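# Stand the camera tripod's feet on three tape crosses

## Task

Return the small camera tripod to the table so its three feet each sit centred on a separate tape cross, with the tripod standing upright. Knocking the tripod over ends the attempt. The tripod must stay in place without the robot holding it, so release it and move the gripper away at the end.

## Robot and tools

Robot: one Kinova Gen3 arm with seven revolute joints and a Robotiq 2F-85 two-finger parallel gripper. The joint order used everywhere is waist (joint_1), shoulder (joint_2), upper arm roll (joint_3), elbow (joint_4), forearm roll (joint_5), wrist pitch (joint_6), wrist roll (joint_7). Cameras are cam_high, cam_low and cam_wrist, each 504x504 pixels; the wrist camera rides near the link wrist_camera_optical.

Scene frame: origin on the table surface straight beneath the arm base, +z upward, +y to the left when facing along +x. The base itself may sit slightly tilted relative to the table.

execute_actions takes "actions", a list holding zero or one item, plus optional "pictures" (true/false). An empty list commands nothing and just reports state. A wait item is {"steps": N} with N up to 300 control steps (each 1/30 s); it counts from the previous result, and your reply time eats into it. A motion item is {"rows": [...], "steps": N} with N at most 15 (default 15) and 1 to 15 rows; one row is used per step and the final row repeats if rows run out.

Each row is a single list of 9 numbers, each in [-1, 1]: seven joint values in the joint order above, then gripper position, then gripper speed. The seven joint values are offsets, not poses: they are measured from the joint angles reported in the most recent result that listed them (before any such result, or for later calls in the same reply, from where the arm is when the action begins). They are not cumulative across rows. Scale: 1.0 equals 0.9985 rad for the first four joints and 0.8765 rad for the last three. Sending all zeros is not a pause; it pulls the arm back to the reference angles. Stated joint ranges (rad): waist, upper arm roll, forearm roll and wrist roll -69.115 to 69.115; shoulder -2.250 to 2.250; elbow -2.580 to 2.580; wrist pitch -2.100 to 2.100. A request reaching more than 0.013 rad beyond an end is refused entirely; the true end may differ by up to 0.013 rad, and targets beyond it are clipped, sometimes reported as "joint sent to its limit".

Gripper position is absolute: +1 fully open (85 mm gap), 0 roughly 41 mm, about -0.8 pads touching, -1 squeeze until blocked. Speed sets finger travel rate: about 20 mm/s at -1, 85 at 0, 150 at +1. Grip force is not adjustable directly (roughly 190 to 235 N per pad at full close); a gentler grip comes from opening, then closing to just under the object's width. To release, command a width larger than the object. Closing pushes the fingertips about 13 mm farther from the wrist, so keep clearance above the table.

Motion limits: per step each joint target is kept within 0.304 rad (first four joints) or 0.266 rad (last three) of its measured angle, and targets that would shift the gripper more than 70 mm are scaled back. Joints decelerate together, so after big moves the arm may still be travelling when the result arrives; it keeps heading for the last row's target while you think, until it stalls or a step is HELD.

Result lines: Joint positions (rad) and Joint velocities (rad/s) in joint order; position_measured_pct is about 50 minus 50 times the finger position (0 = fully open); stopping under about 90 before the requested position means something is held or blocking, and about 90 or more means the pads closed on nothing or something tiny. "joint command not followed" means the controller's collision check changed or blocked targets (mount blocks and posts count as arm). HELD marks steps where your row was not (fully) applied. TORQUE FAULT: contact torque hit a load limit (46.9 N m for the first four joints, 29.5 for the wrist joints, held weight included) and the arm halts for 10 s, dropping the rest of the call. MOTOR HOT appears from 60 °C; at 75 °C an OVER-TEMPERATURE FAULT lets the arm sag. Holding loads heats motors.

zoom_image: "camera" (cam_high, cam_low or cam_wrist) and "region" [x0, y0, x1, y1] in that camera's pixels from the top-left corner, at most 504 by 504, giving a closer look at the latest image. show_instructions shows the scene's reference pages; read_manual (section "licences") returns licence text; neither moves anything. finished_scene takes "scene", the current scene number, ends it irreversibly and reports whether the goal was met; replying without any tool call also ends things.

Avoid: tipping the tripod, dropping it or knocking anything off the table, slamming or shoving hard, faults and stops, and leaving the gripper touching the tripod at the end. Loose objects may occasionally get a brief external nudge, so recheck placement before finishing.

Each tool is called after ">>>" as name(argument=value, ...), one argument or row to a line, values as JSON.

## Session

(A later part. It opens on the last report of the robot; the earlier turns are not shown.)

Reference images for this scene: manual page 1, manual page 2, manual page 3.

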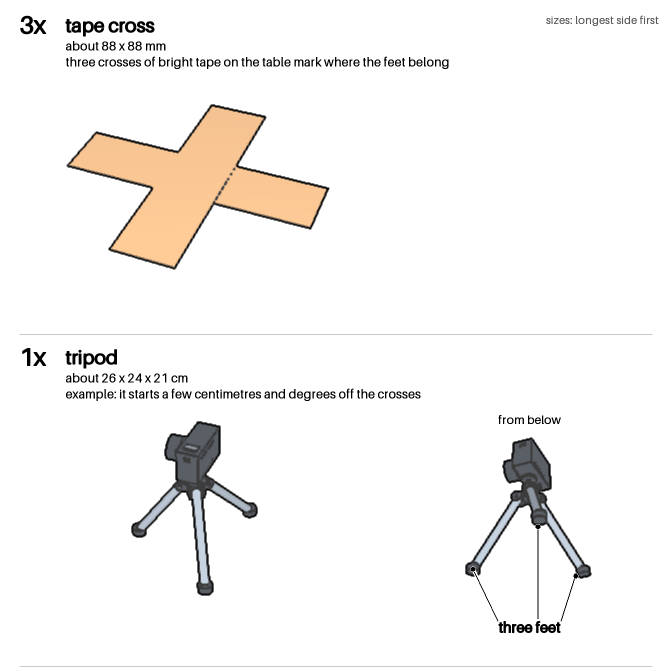

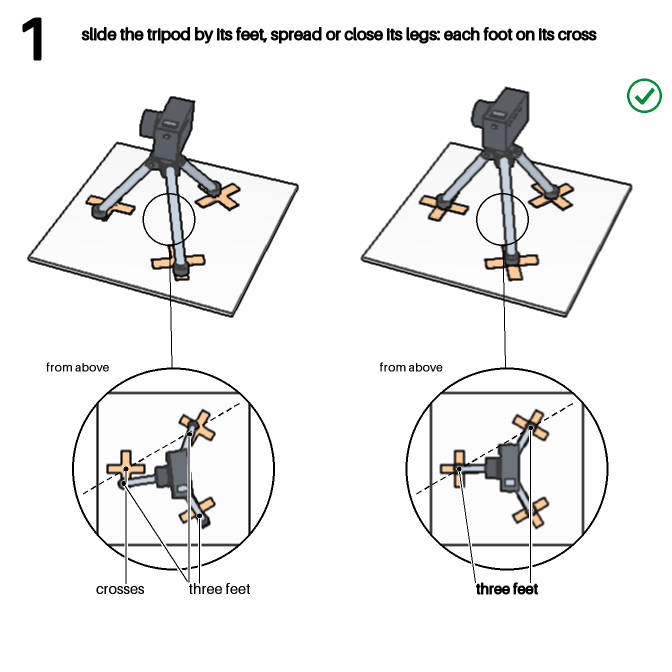

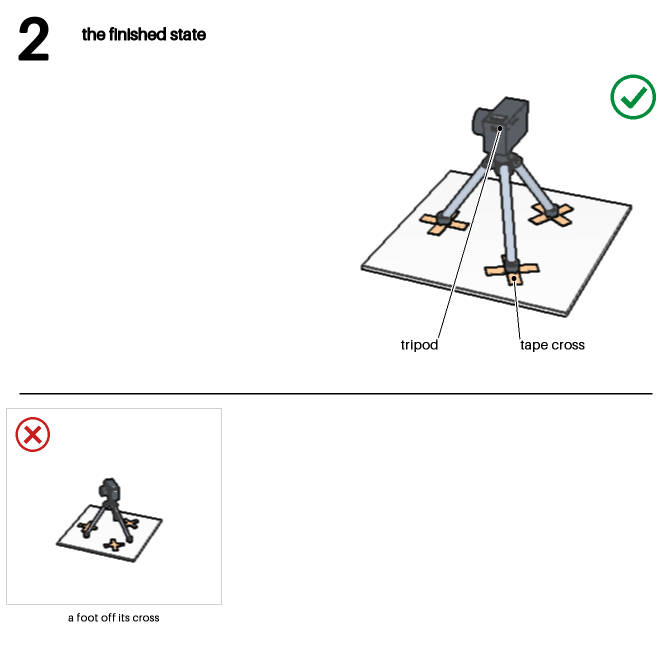

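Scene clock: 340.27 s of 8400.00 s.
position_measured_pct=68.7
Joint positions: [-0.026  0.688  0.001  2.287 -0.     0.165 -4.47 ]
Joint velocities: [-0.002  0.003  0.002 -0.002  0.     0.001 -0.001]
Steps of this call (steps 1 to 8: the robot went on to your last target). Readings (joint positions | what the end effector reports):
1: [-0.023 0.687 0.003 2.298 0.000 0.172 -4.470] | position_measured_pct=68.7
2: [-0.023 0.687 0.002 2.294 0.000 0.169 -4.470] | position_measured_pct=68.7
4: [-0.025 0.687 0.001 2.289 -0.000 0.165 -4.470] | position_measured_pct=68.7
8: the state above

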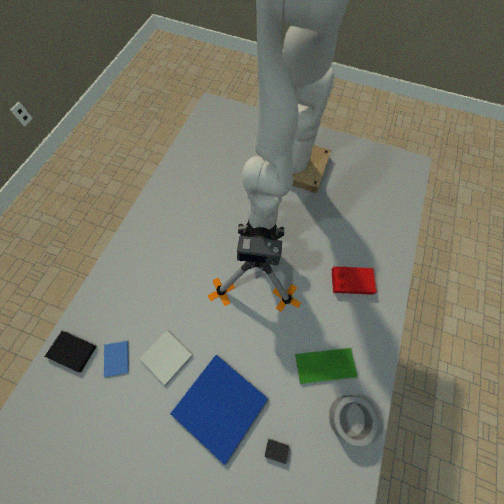

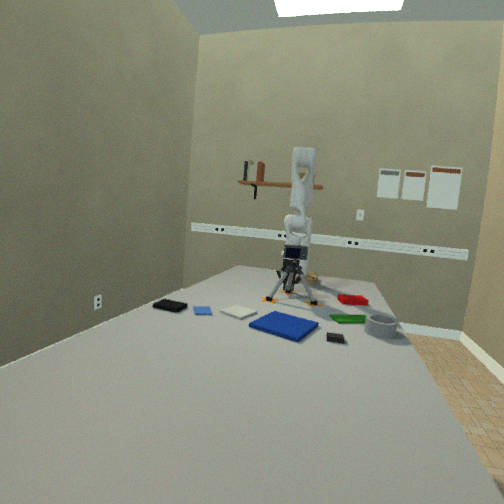

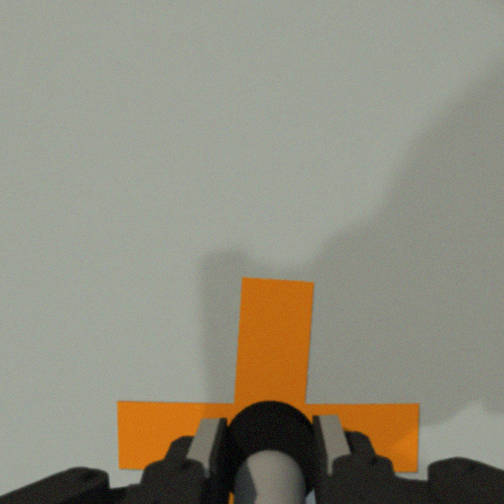

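>>> execute_actions(
  actions=[
    {"rows": [[0,0,0,0,0,0,0,0.2,-0.3]], "steps": 13},
  ],
  pictures=false,
)

>>> execute_actions(
  actions=[
    {"rows": [[0,-0.2764,0,0.011,0,0.3041,0,0.2,0]], "steps": 15},
  ],
)

Scene clock: 350.43 s of 8400.00 s.
position_measured_pct=45.2
Joint positions: [-0.026  0.688  0.001  2.287 -0.     0.165 -4.47 ]
Joint velocities: [-0.     0.     0.    -0.     0.     0.001 -0.   ]
Steps of this call (steps 1 to 30: the robot went on to your last target; steps 31 to 90: nothing new was sent; then 6.73 s passed at rest; steps 91 to 103: all 13 steps of this action). Readings (joint positions | what the end effector reports):
91: [-0.026 0.688 0.001 2.287 -0.000 0.165 -4.470] | position_measured_pct=68.7
92: [-0.025 0.688 0.001 2.287 -0.000 0.165 -4.470] | position_measured_pct=68.7
94: [-0.025 0.688 0.001 2.287 -0.000 0.166 -4.470] | position_measured_pct=65.5
98: [-0.026 0.688 0.001 2.287 -0.000 0.165 -4.470] | position_measured_pct=56.7
103: the state above

Scene clock: 350.93 s of 8400.00 s.
position_measured_pct=40.1
Joint positions: [-0.026  0.42   0.001  2.298 -0.     0.431 -4.47 ]
Joint velocities: [-0.001 -0.041 -0.001  0.005 -0.     0.026 -0.001]
Steps of this call (steps 1 to 15: all 15 steps of this action). Readings (joint positions | what the end effector reports):
1: [-0.026 0.687 0.001 2.287 -0.000 0.166 -4.470] | position_measured_pct=43.3
2: [-0.026 0.680 0.001 2.287 -0.000 0.170 -4.470] | position_measured_pct=41.7
4: [-0.026 0.651 0.001 2.288 -0.000 0.194 -4.470] | position_measured_pct=40.5
8: [-0.026 0.531 0.001 2.292 -0.000 0.307 -4.470] | position_measured_pct=40.1
15: the state above

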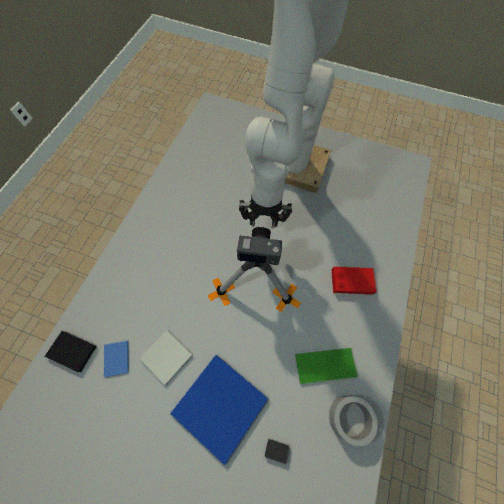

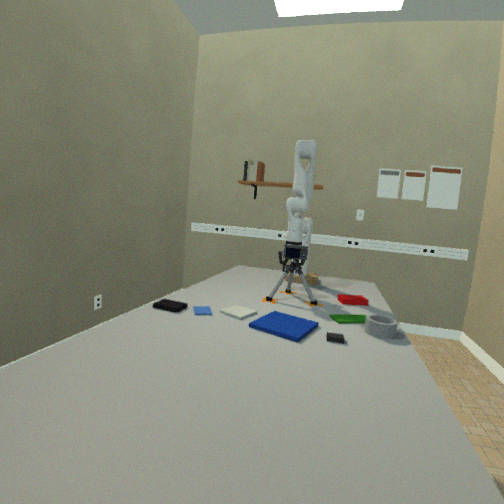

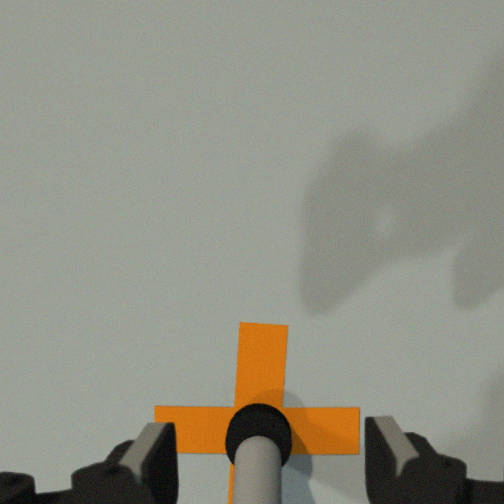

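>>> execute_actions(
  actions=[
    {"rows": [[-0.4346,-0.008,0,0,0,0,-1.0,0.2,0]], "steps": 15},
  ],
  pictures=false,
)

Scene clock: 358.43 s of 8400.00 s.
position_measured_pct=40.1
Joint positions: [-0.389  0.412 -0.     2.298 -0.     0.431 -4.873]
Joint velocities: [-0.432 -0.001  0.008  0.003  0.002  0.001 -1.216]
From where the robot then was, a joint's target lay farther than a number of 1.0 reaches, so one or more steps of this call were cut to that.
Steps of this call (steps 1 to 15: the robot went on to your last target; steps 16 to 90: nothing new was sent; then 4.00 s passed at rest; steps 91 to 105: all 15 steps of this action). Readings (joint positions | what the end effector reports):
91: [-0.027 0.412 0.001 2.298 -0.000 0.432 -4.470] | position_measured_pct=40.1
92: [-0.033 0.412 0.002 2.298 0.000 0.432 -4.474] | position_measured_pct=40.1
94: [-0.063 0.412 0.002 2.298 0.000 0.432 -4.496] | position_measured_pct=40.1
98: [-0.186 0.412 0.002 2.298 0.000 0.432 -4.599] | position_measured_pct=40.1
105: the state above

>>> execute_actions(
  actions=[
    {"rows": [[0.009,0.2531,0,-0.5665,0,0.3577,-1.0,0.2,0]], "steps": 15},
  ],
  pictures=false,
)

Scene clock: 364.80 s of 8400.00 s.
position_measured_pct=40.1
Joint positions: [-0.392  0.629  0.     1.89  -0.     0.699 -5.671]
Joint velocities: [ 0.071  0.219 -0.004 -0.98  -0.001  0.278 -0.48 ]
Steps of this call (steps 1 to 30: the robot went on to your last target; steps 31 to 90: nothing new was sent; then 2.87 s passed at rest; steps 91 to 105: all 15 steps of this action). Readings (joint positions | what the end effector reports):
91: [-0.459 0.413 0.001 2.297 -0.000 0.432 -5.347] | position_measured_pct=40.1
92: [-0.457 0.418 0.001 2.293 -0.000 0.436 -5.351] | position_measured_pct=40.1
94: [-0.450 0.443 0.001 2.267 -0.000 0.459 -5.372] | position_measured_pct=40.1
98: [-0.420 0.537 0.000 2.147 -0.000 0.563 -5.477] | position_measured_pct=40.1
105: the state above

>>> execute_actions(
  actions=[
    {"rows": [[0.1027,0.0357,0,-0.1578,0,0.0519,-1.0,0.2,0]], "steps": 15},
  ],
  pictures=false,
)

Scene clock: 369.47 s of 8400.00 s.
position_measured_pct=40.1
Joint positions: [-0.296  0.664  0.     1.732 -0.     0.744 -6.251]
Joint velocities: [ 0.046 -0.    -0.002  0.    -0.     0.    -1.216]
Steps of this call (steps 1 to 30: the robot went on to your last target; steps 31 to 90: nothing new was sent; then 1.17 s passed at rest; steps 91 to 105: all 15 steps of this action). Readings (joint positions | what the end effector reports):
91: [-0.380 0.665 -0.000 1.732 -0.001 0.745 -5.751] | position_measured_pct=40.1
92: [-0.376 0.665 -0.001 1.732 -0.001 0.745 -5.759] | position_measured_pct=40.1
94: [-0.357 0.665 -0.002 1.732 -0.001 0.745 -5.807] | position_measured_pct=40.1
98: [-0.320 0.664 0.001 1.732 -0.000 0.745 -5.966] | position_measured_pct=40.1
105: the state above

>>> execute_actions(
  actions=[
    {"rows": [[0.0065,0.0007,0,0.0004,0,0.0006,-0.6646,0.2,0]], "steps": 15},
  ],
)

Scene clock: 371.90 s of 8400.00 s.
position_measured_pct=40.1
Joint positions: [-0.29   0.665  0.     1.733 -0.     0.745 -6.833]
Joint velocities: [ 0.     0.    -0.001  0.    -0.    -0.002  0.001]
Steps of this call (steps 1 to 30: the robot went on to your last target; steps 31 to 58: nothing new was sent; steps 59 to 73: all 15 steps of this action). Readings (joint positions | what the end effector reports):
59: [-0.290 0.664 0.000 1.732 -0.000 0.744 -6.548] | position_measured_pct=40.1
60: [-0.290 0.664 0.000 1.732 -0.000 0.744 -6.556] | position_measured_pct=40.1
62: [-0.290 0.664 0.000 1.732 -0.000 0.745 -6.604] | position_measured_pct=40.1
66: [-0.290 0.665 0.000 1.733 -0.000 0.745 -6.763] | position_measured_pct=40.1
73: the state above

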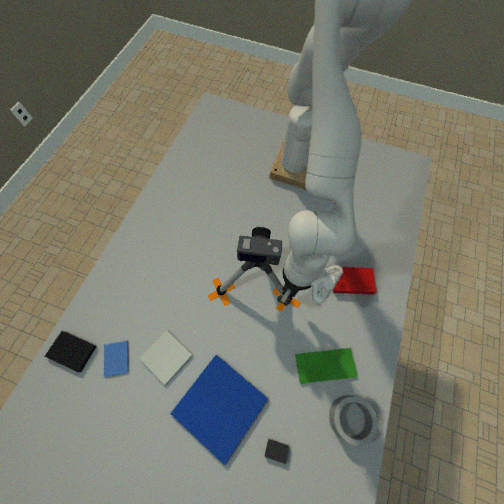

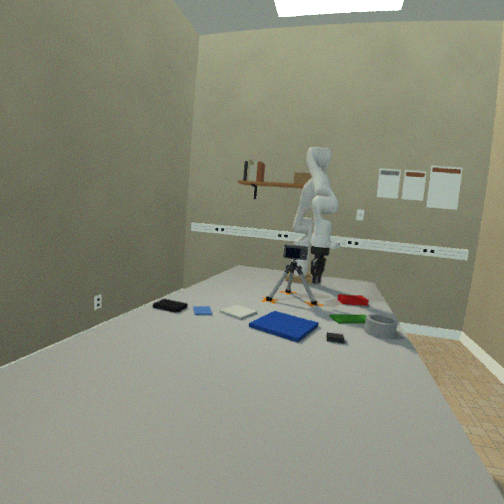

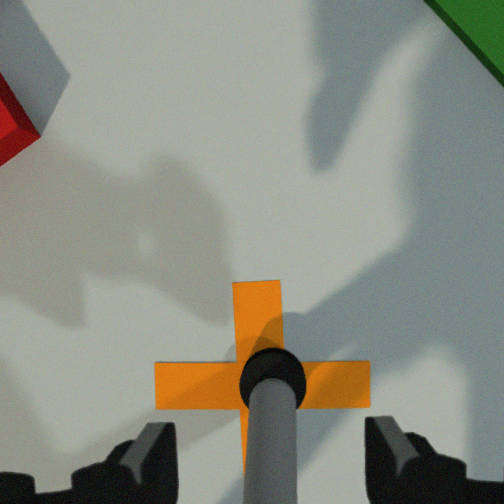

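>>> execute_actions(
  actions=[
    {"rows": [[-0.0043,0.1626,0,0.0359,0,-0.2278,-0.005,0.2,0]], "steps": 15},
  ],
  pictures=false,
)

>>> execute_actions(
  actions=[
    {"steps": 8},
  ],
)

Scene clock: 380.07 s of 8400.00 s.
position_measured_pct=40.1
Joint positions: [-0.294  0.825  0.     1.769 -0.     0.545 -6.838]
Joint velocities: [-0.     0.022  0.     0.    -0.    -0.001  0.   ]
Steps of this call (steps 1 to 15: the robot went on to your last target; steps 16 to 90: nothing new was sent; then 4.67 s passed at rest; steps 91 to 105: all 15 steps of this action). Readings (joint positions | what the end effector reports):
91: [-0.290 0.666 0.000 1.733 -0.000 0.744 -6.833] | position_measured_pct=40.1
92: [-0.290 0.671 0.000 1.733 -0.000 0.739 -6.833] | position_measured_pct=40.1
94: [-0.291 0.699 0.001 1.738 -0.000 0.708 -6.834] | position_measured_pct=40.1
98: [-0.293 0.793 0.000 1.761 -0.000 0.590 -6.837] | position_measured_pct=40.1
105: the state above

Scene clock: 380.33 s of 8400.00 s.
position_measured_pct=40.1
Joint positions: [-0.294  0.827  0.     1.769 -0.     0.545 -6.838]
Joint velocities: [-0.001  0.002  0.    -0.    -0.    -0.     0.   ]
Steps of this call (steps 1 to 8: the robot went on to your last target). Readings (joint positions | what the end effector reports):
1: [-0.294 0.826 0.000 1.769 -0.000 0.545 -6.838] | position_measured_pct=40.1
2: [-0.294 0.826 0.000 1.769 -0.000 0.545 -6.838] | position_measured_pct=40.1
4: [-0.294 0.827 0.000 1.769 -0.000 0.545 -6.838] | position_measured_pct=40.1
8: the state above

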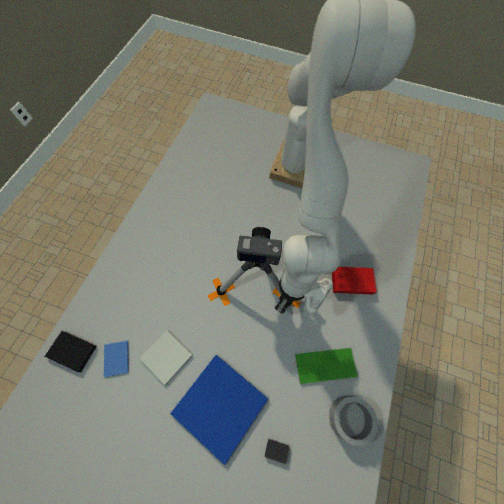

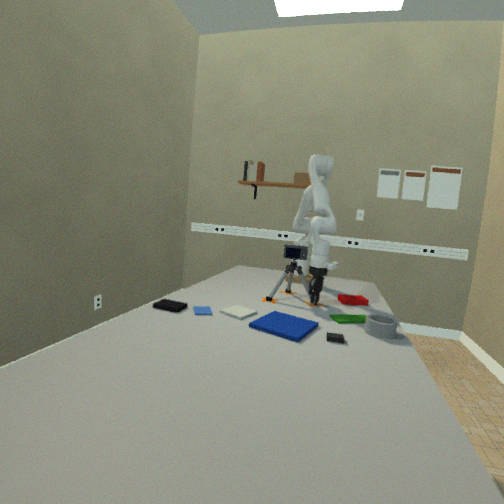

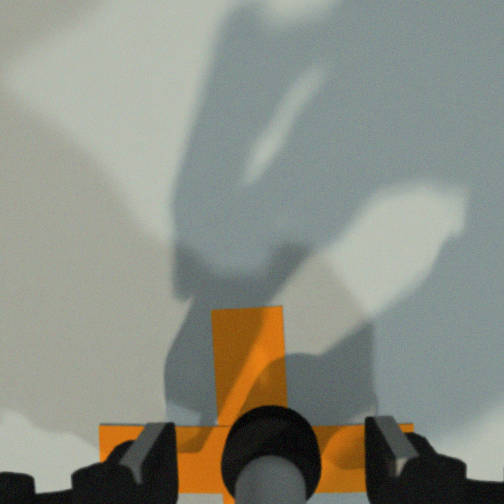

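>>> execute_actions(
  actions=[
    {"rows": [[0,0,0,0,0,0,0,-0.45,-0.3]], "steps": 15},
  ],
  pictures=false,
)

>>> execute_actions(
  actions=[
    {"rows": [[0,0,0,0,0,0,0,-0.45,-0.3],[0,-0.0012,0,0.0035,0,-0.0026,0,-0.45,-0.3],[0,-0.0024,0,0.007,0,-0.0052,0,-0.45,-0.3],[0,-0.0036,0,0.0105,0,-0.0078,0,-0.45,-0.3],[0,-0.0048,0,0.014,0,-0.0103,0,-0.45,-0.3],[0,-0.006,0,0.0175,0,-0.0129,0,-0.45,-0.3],[0,-0.0072,0,0.021,0,-0.0155,0,-0.45,-0.3]], "steps": 15},
  ],
)

Scene clock: 386.67 s of 8400.00 s.
position_measured_pct=67.5
Joint positions: [-0.294  0.826  0.     1.768 -0.     0.546 -6.838]
Joint velocities: [-0.    -0.006 -0.     0.001  0.     0.004  0.001]
Steps of this call (steps 1 to 15: the robot went on to your last target; steps 16 to 90: nothing new was sent; then 2.83 s passed at rest; steps 91 to 105: all 15 steps of this action). Readings (joint positions | what the end effector reports):
91: [-0.294 0.827 0.000 1.769 -0.000 0.545 -6.838] | position_measured_pct=40.1
92: [-0.294 0.827 0.000 1.769 -0.000 0.545 -6.838] | position_measured_pct=40.5
94: [-0.294 0.827 0.000 1.768 -0.000 0.545 -6.838] | position_measured_pct=43.3
98: [-0.294 0.827 0.000 1.769 -0.000 0.545 -6.838] | position_measured_pct=52.0
105: the state above

Scene clock: 387.17 s of 8400.00 s.
position_measured_pct=69.0
Joint positions: [-0.295  0.819 -0.     1.788 -0.     0.531 -6.837]
Joint velocities: [-0.    -0.001 -0.     0.001 -0.    -0.001 -0.001]
Steps of this call (steps 1 to 15: all 15 steps of this action). Readings (joint positions | what the end effector reports):
1: [-0.294 0.826 0.000 1.769 -0.000 0.546 -6.838] | position_measured_pct=68.3
2: [-0.294 0.826 0.000 1.769 -0.000 0.545 -6.838] | position_measured_pct=68.7
4: [-0.294 0.824 0.000 1.773 -0.000 0.541 -6.838] | position_measured_pct=69.0
8: [-0.295 0.820 -0.000 1.785 -0.000 0.532 -6.837] | position_measured_pct=69.0
15: the state above

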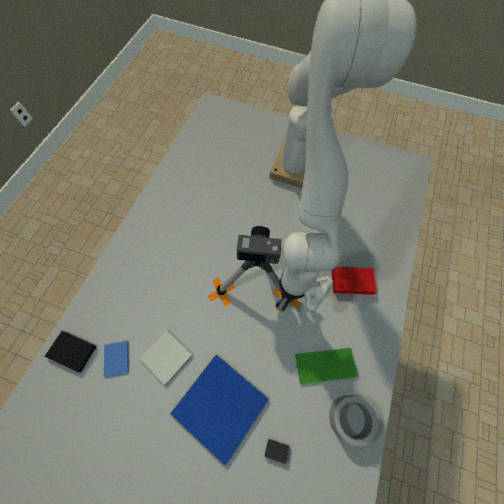

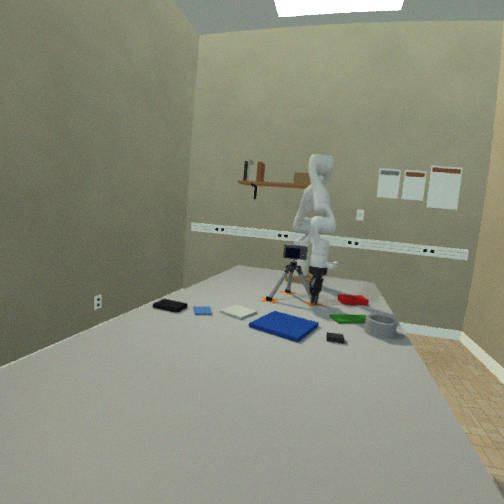

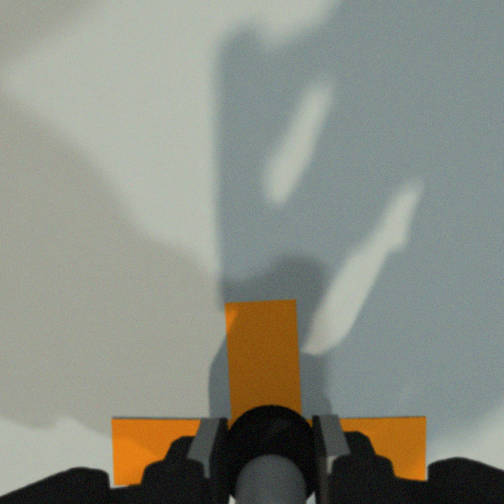

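>>> execute_actions(
  actions=[
    {"rows": [[0.0012,-0.0009,0,0.0028,0,-0.002,0,-0.45,-0.3],[0.0025,-0.0018,0,0.0055,0,-0.004,0,-0.45,-0.3],[0.0025,-0.0018,0,0.0055,0,-0.004,0,-0.45,-0.3],[0.0025,-0.0018,0,0.0055,0,-0.004,0,-0.45,-0.3],[0.0025,-0.0018,0,0.0055,0,-0.004,0,-0.45,-0.3],[0.0025,-0.0018,0,0.0055,0,-0.004,0,-0.45,-0.3],[0.002,-0.0018,0,0.005,0,-0.004,0,0.2,-0.3]], "steps": 15},
  ],
  pictures=false,
)

>>> execute_actions(
  actions=[
    {"steps": 5},
  ],
)

Scene clock: 408.23 s of 8400.00 s.
position_measured_pct=54.4
Joint positions: [-0.293  0.818 -0.     1.793 -0.     0.527 -6.837]
Joint velocities: [ 0.001 -0.    -0.     0.001 -0.     0.001  0.   ]
Steps of this call (steps 1 to 15: the robot went on to your last target; steps 16 to 90: nothing new was sent; then 17.57 s passed at rest; steps 91 to 105: all 15 steps of this action). Readings (joint positions | what the end effector reports):
91: [-0.295 0.819 -0.000 1.788 -0.000 0.530 -6.837] | position_measured_pct=69.0
92: [-0.294 0.819 -0.001 1.789 -0.000 0.529 -6.837] | position_measured_pct=69.0
94: [-0.293 0.818 -0.001 1.791 0.000 0.526 -6.837] | position_measured_pct=69.0
98: [-0.293 0.818 -0.000 1.791 0.000 0.526 -6.837] | position_measured_pct=68.7
105: the state above

Scene clock: 408.40 s of 8400.00 s.
position_measured_pct=43.3
Joint positions: [-0.293  0.818 -0.     1.793 -0.     0.527 -6.837]
Joint velocities: [-0.    -0.001  0.001  0.    -0.    -0.    -0.001]
Steps of this call (steps 1 to 5: the robot went on to your last target). Readings (joint positions | what the end effector reports):
1: [-0.293 0.818 -0.000 1.793 -0.000 0.527 -6.837] | position_measured_pct=52.4
2: [-0.293 0.818 -0.000 1.793 -0.000 0.527 -6.837] | position_measured_pct=50.0
4: [-0.293 0.818 -0.000 1.793 -0.000 0.527 -6.837] | position_measured_pct=45.2
5: the state above

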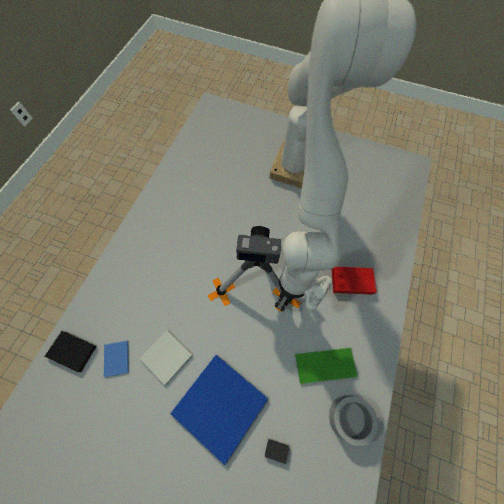

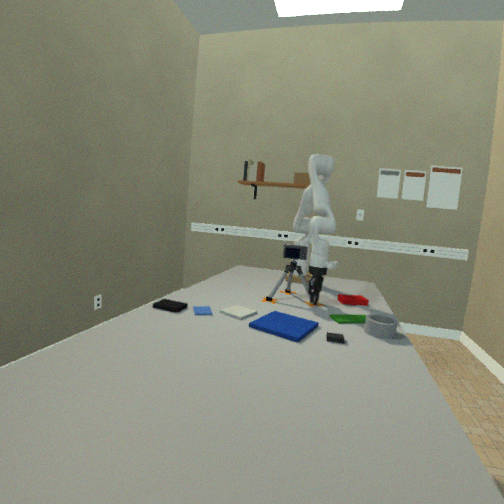

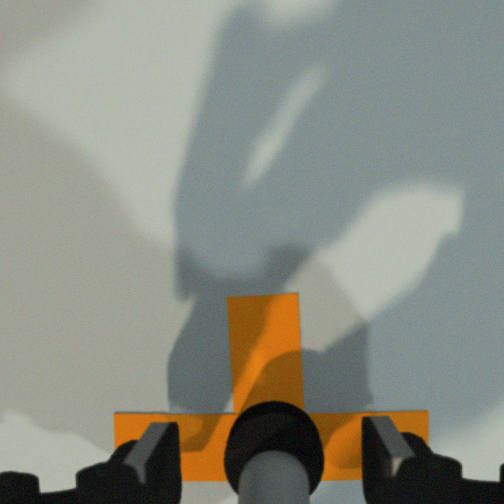

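>>> execute_actions(
  actions=[
    {"rows": [[-0.041,-0.1352,0,-0.1012,0,0.2738,0,0.2,0]], "steps": 12},
  ],
  pictures=false,
)

>>> execute_actions(
  actions=[
    {"rows": [[0,-0.2788,0,-0.5208,0,0.9105,0,0.2,0]], "steps": 15},
  ],
  pictures=false,
)

>>> execute_actions(
  actions=[
    {"steps": 12},
  ],
  pictures=false,
)

Scene clock: 413.83 s of 8400.00 s.
position_measured_pct=40.1
Joint positions: [-0.332  0.686 -0.001  1.692 -0.     0.766 -6.837]
Joint velocities: [-0.01  -0.022  0.01   0.004  0.004  0.021 -0.   ]
Steps of this call (steps 1 to 15: the robot went on to your last target; steps 16 to 90: nothing new was sent; then 2.03 s passed at rest; steps 91 to 102: all 12 steps of this action). Readings (joint positions | what the end effector reports):
91: [-0.293 0.817 -0.000 1.792 -0.000 0.528 -6.837] | position_measured_pct=40.1
92: [-0.295 0.811 0.000 1.789 0.000 0.536 -6.837] | position_measured_pct=40.1
94: [-0.303 0.784 0.001 1.771 0.000 0.581 -6.837] | position_measured_pct=40.1
98: [-0.327 0.704 -0.001 1.708 -0.000 0.726 -6.837] | position_measured_pct=40.1
102: the state above

Scene clock: 414.33 s of 8400.00 s.
position_measured_pct=40.1
Joint positions: [-0.332  0.498 -0.     1.394 -0.     1.03  -6.837]
Joint velocities: [-0.001 -0.327 -0.    -0.82  -0.     0.811  0.001]
Steps of this call (steps 1 to 15: all 15 steps of this action). Readings (joint positions | what the end effector reports):
1: [-0.332 0.685 -0.000 1.691 -0.000 0.767 -6.837] | position_measured_pct=40.1
2: [-0.332 0.679 -0.000 1.687 -0.000 0.772 -6.837] | position_measured_pct=40.1
4: [-0.332 0.655 -0.000 1.663 -0.000 0.794 -6.837] | position_measured_pct=40.1
8: [-0.332 0.585 -0.000 1.572 -0.000 0.872 -6.837] | position_measured_pct=40.1
15: the state above

Scene clock: 414.73 s of 8400.00 s.
position_measured_pct=40.1
Joint positions: [-0.332  0.413 -0.     1.184 -0.     1.493 -6.837]
Joint velocities: [-0.    -0.082  0.    -0.194 -0.     1.13   0.001]
Steps of this call (steps 1 to 12: the robot went on to your last target). Readings (joint positions | what the end effector reports):
1: [-0.332 0.487 -0.000 1.366 -0.000 1.059 -6.837] | position_measured_pct=40.1
2: [-0.332 0.476 -0.000 1.338 -0.000 1.091 -6.837] | position_measured_pct=40.1
4: [-0.332 0.454 -0.000 1.284 -0.000 1.168 -6.837] | position_measured_pct=40.1
8: [-0.332 0.426 -0.000 1.217 -0.000 1.331 -6.837] | position_measured_pct=40.1
12: the state above

>>> execute_actions(
  actions=[
    {"rows": [[0.3826,-0.2013,0,0.2601,0,-0.008,0,0.2,0]], "steps": 15},
  ],
  pictures=false,
)

>>> execute_actions(
  actions=[
    {"steps": 12},
  ],
)

Scene clock: 418.53 s of 8400.00 s.
position_measured_pct=40.1
Joint positions: [ 0.005  0.234  0.001  1.414  0.001  1.494 -6.837]
Joint velocities: [ 0.575 -0.28   0.023  0.422  0.01  -0.119  0.   ]
Steps of this call (steps 1 to 30: the robot went on to your last target; steps 31 to 90: nothing new was sent; then 0.30 s passed at rest; steps 91 to 105: all 15 steps of this action). Readings (joint positions | what the end effector reports):
91: [-0.331 0.407 -0.001 1.172 -0.000 1.564 -6.837] | position_measured_pct=40.1
92: [-0.325 0.403 -0.002 1.177 -0.001 1.563 -6.837] | position_measured_pct=40.1
94: [-0.297 0.385 -0.003 1.200 -0.002 1.556 -6.837] | position_measured_pct=40.1
98: [-0.189 0.326 -0.001 1.281 -0.000 1.532 -6.837] | position_measured_pct=40.1
105: the state above

Scene clock: 418.93 s of 8400.00 s.
position_measured_pct=40.1
Joint positions: [ 0.049  0.212 -0.     1.444 -0.     1.486 -6.837]
Joint velocities: [ 0.008 -0.004  0.     0.    -0.    -0.002  0.   ]
Steps of this call (steps 1 to 12: the robot went on to your last target). Readings (joint positions | what the end effector reports):
1: [0.021 0.226 0.002 1.426 0.001 1.491 -6.837] | position_measured_pct=40.1
2: [0.033 0.220 0.002 1.435 0.001 1.488 -6.837] | position_measured_pct=40.1
4: [0.041 0.216 0.002 1.442 0.001 1.486 -6.837] | position_measured_pct=40.1
8: [0.047 0.213 -0.000 1.444 -0.000 1.486 -6.837] | position_measured_pct=40.1
12: the state above

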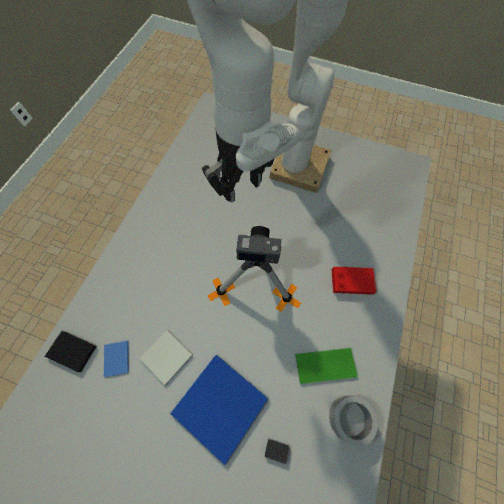

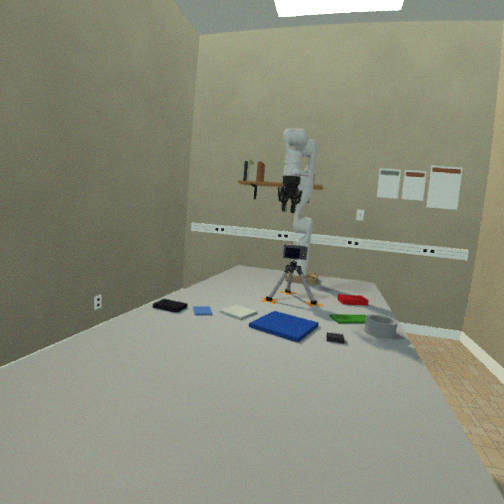

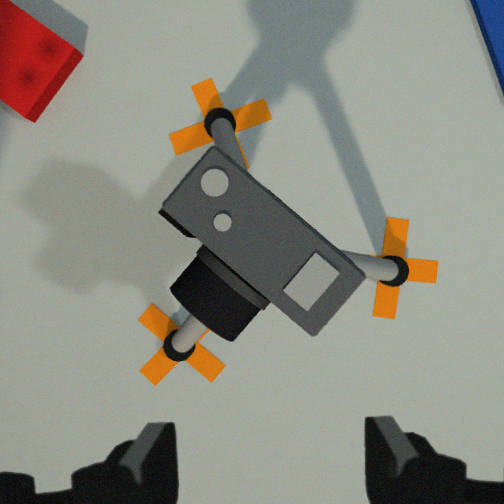

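>>> zoom_image(
  camera="cam_wrist",
  region=[120, 285, 246, 411],
)

>>> zoom_image(
  camera="cam_wrist",
  region=[330, 205, 456, 331],
)

>>> zoom_image(
  camera="cam_wrist",
  region=[158, 62, 284, 188],
)

Region (120, 285, 246, 411) of cam_wrist's 504x504 image, scaled by 4.000.

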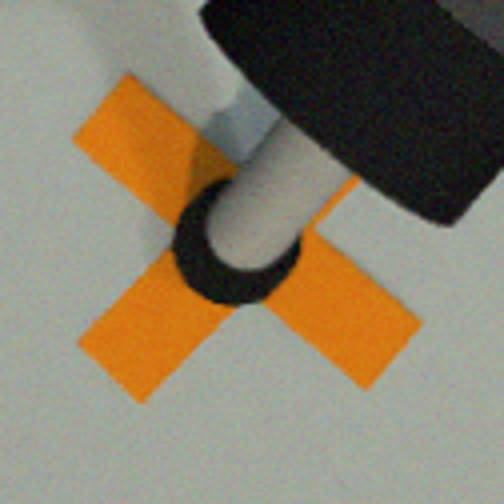

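Region (330, 205, 456, 331) of cam_wrist's 504x504 image, scaled by 4.000.

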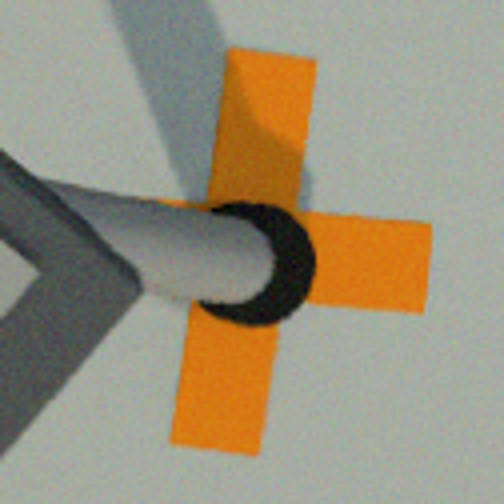

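Region (158, 62, 284, 188) of cam_wrist's 504x504 image, scaled by 4.000.

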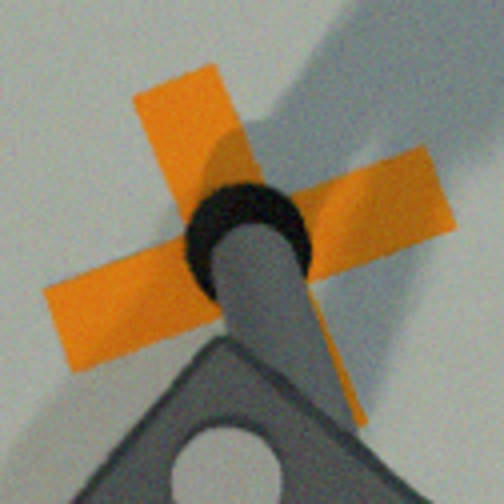

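>>> execute_actions(
  actions=[
    {"rows": [[0.6,0,0,0,0,0,0,0.2,0]], "steps": 15},
  ],
  pictures=false,
)

>>> execute_actions(
  actions=[
    {"steps": 15},
  ],
)

Scene clock: 429.37 s of 8400.00 s.
position_measured_pct=40.1
Joint positions: [ 0.434  0.213 -0.001  1.444 -0.     1.485 -6.837]
Joint velocities: [ 0.994  0.001  0.003 -0.     0.001 -0.001  0.   ]
Steps of this call (steps 1 to 30: the robot went on to your last target; steps 31 to 90: nothing new was sent; then 6.93 s passed at rest; steps 91 to 105: all 15 steps of this action). Readings (joint positions | what the end effector reports):
91: [0.051 0.212 -0.001 1.444 -0.000 1.486 -6.837] | position_measured_pct=40.1
92: [0.057 0.212 -0.002 1.444 -0.001 1.486 -6.837] | position_measured_pct=40.1
94: [0.086 0.212 -0.003 1.444 -0.001 1.486 -6.837] | position_measured_pct=40.1
98: [0.203 0.213 -0.002 1.444 -0.001 1.485 -6.837] | position_measured_pct=40.1
105: the state above

Scene clock: 429.87 s of 8400.00 s.
position_measured_pct=40.1
Joint positions: [ 0.646  0.212 -0.     1.444 -0.     1.486 -6.837]
Joint velocities: [ 0.02   0.    -0.    -0.     0.    -0.    -0.001]
Steps of this call (steps 1 to 15: the robot went on to your last target). Readings (joint positions | what the end effector reports):
1: [0.467 0.213 -0.001 1.444 -0.000 1.485 -6.837] | position_measured_pct=40.1
2: [0.500 0.213 -0.001 1.444 -0.000 1.485 -6.837] | position_measured_pct=40.1
4: [0.563 0.213 0.000 1.444 0.000 1.485 -6.837] | position_measured_pct=40.1
8: [0.633 0.213 0.002 1.444 0.001 1.486 -6.837] | position_measured_pct=40.1
15: the state above

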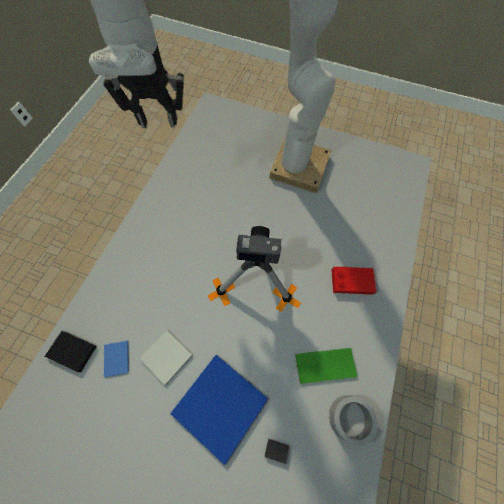

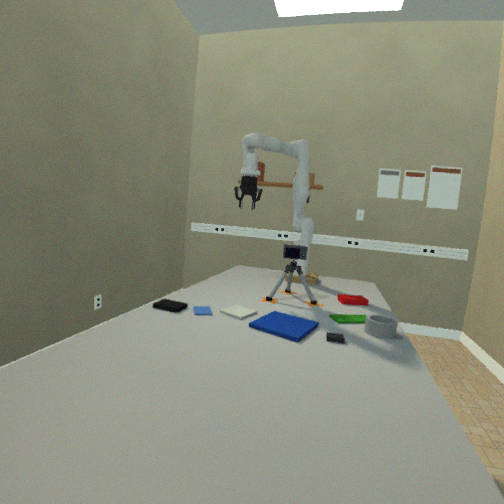

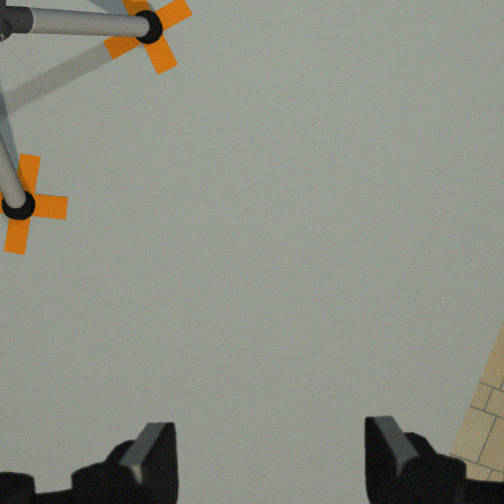

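>>> finished_scene(
  scene=2,
)

The scene is finished: the task was done.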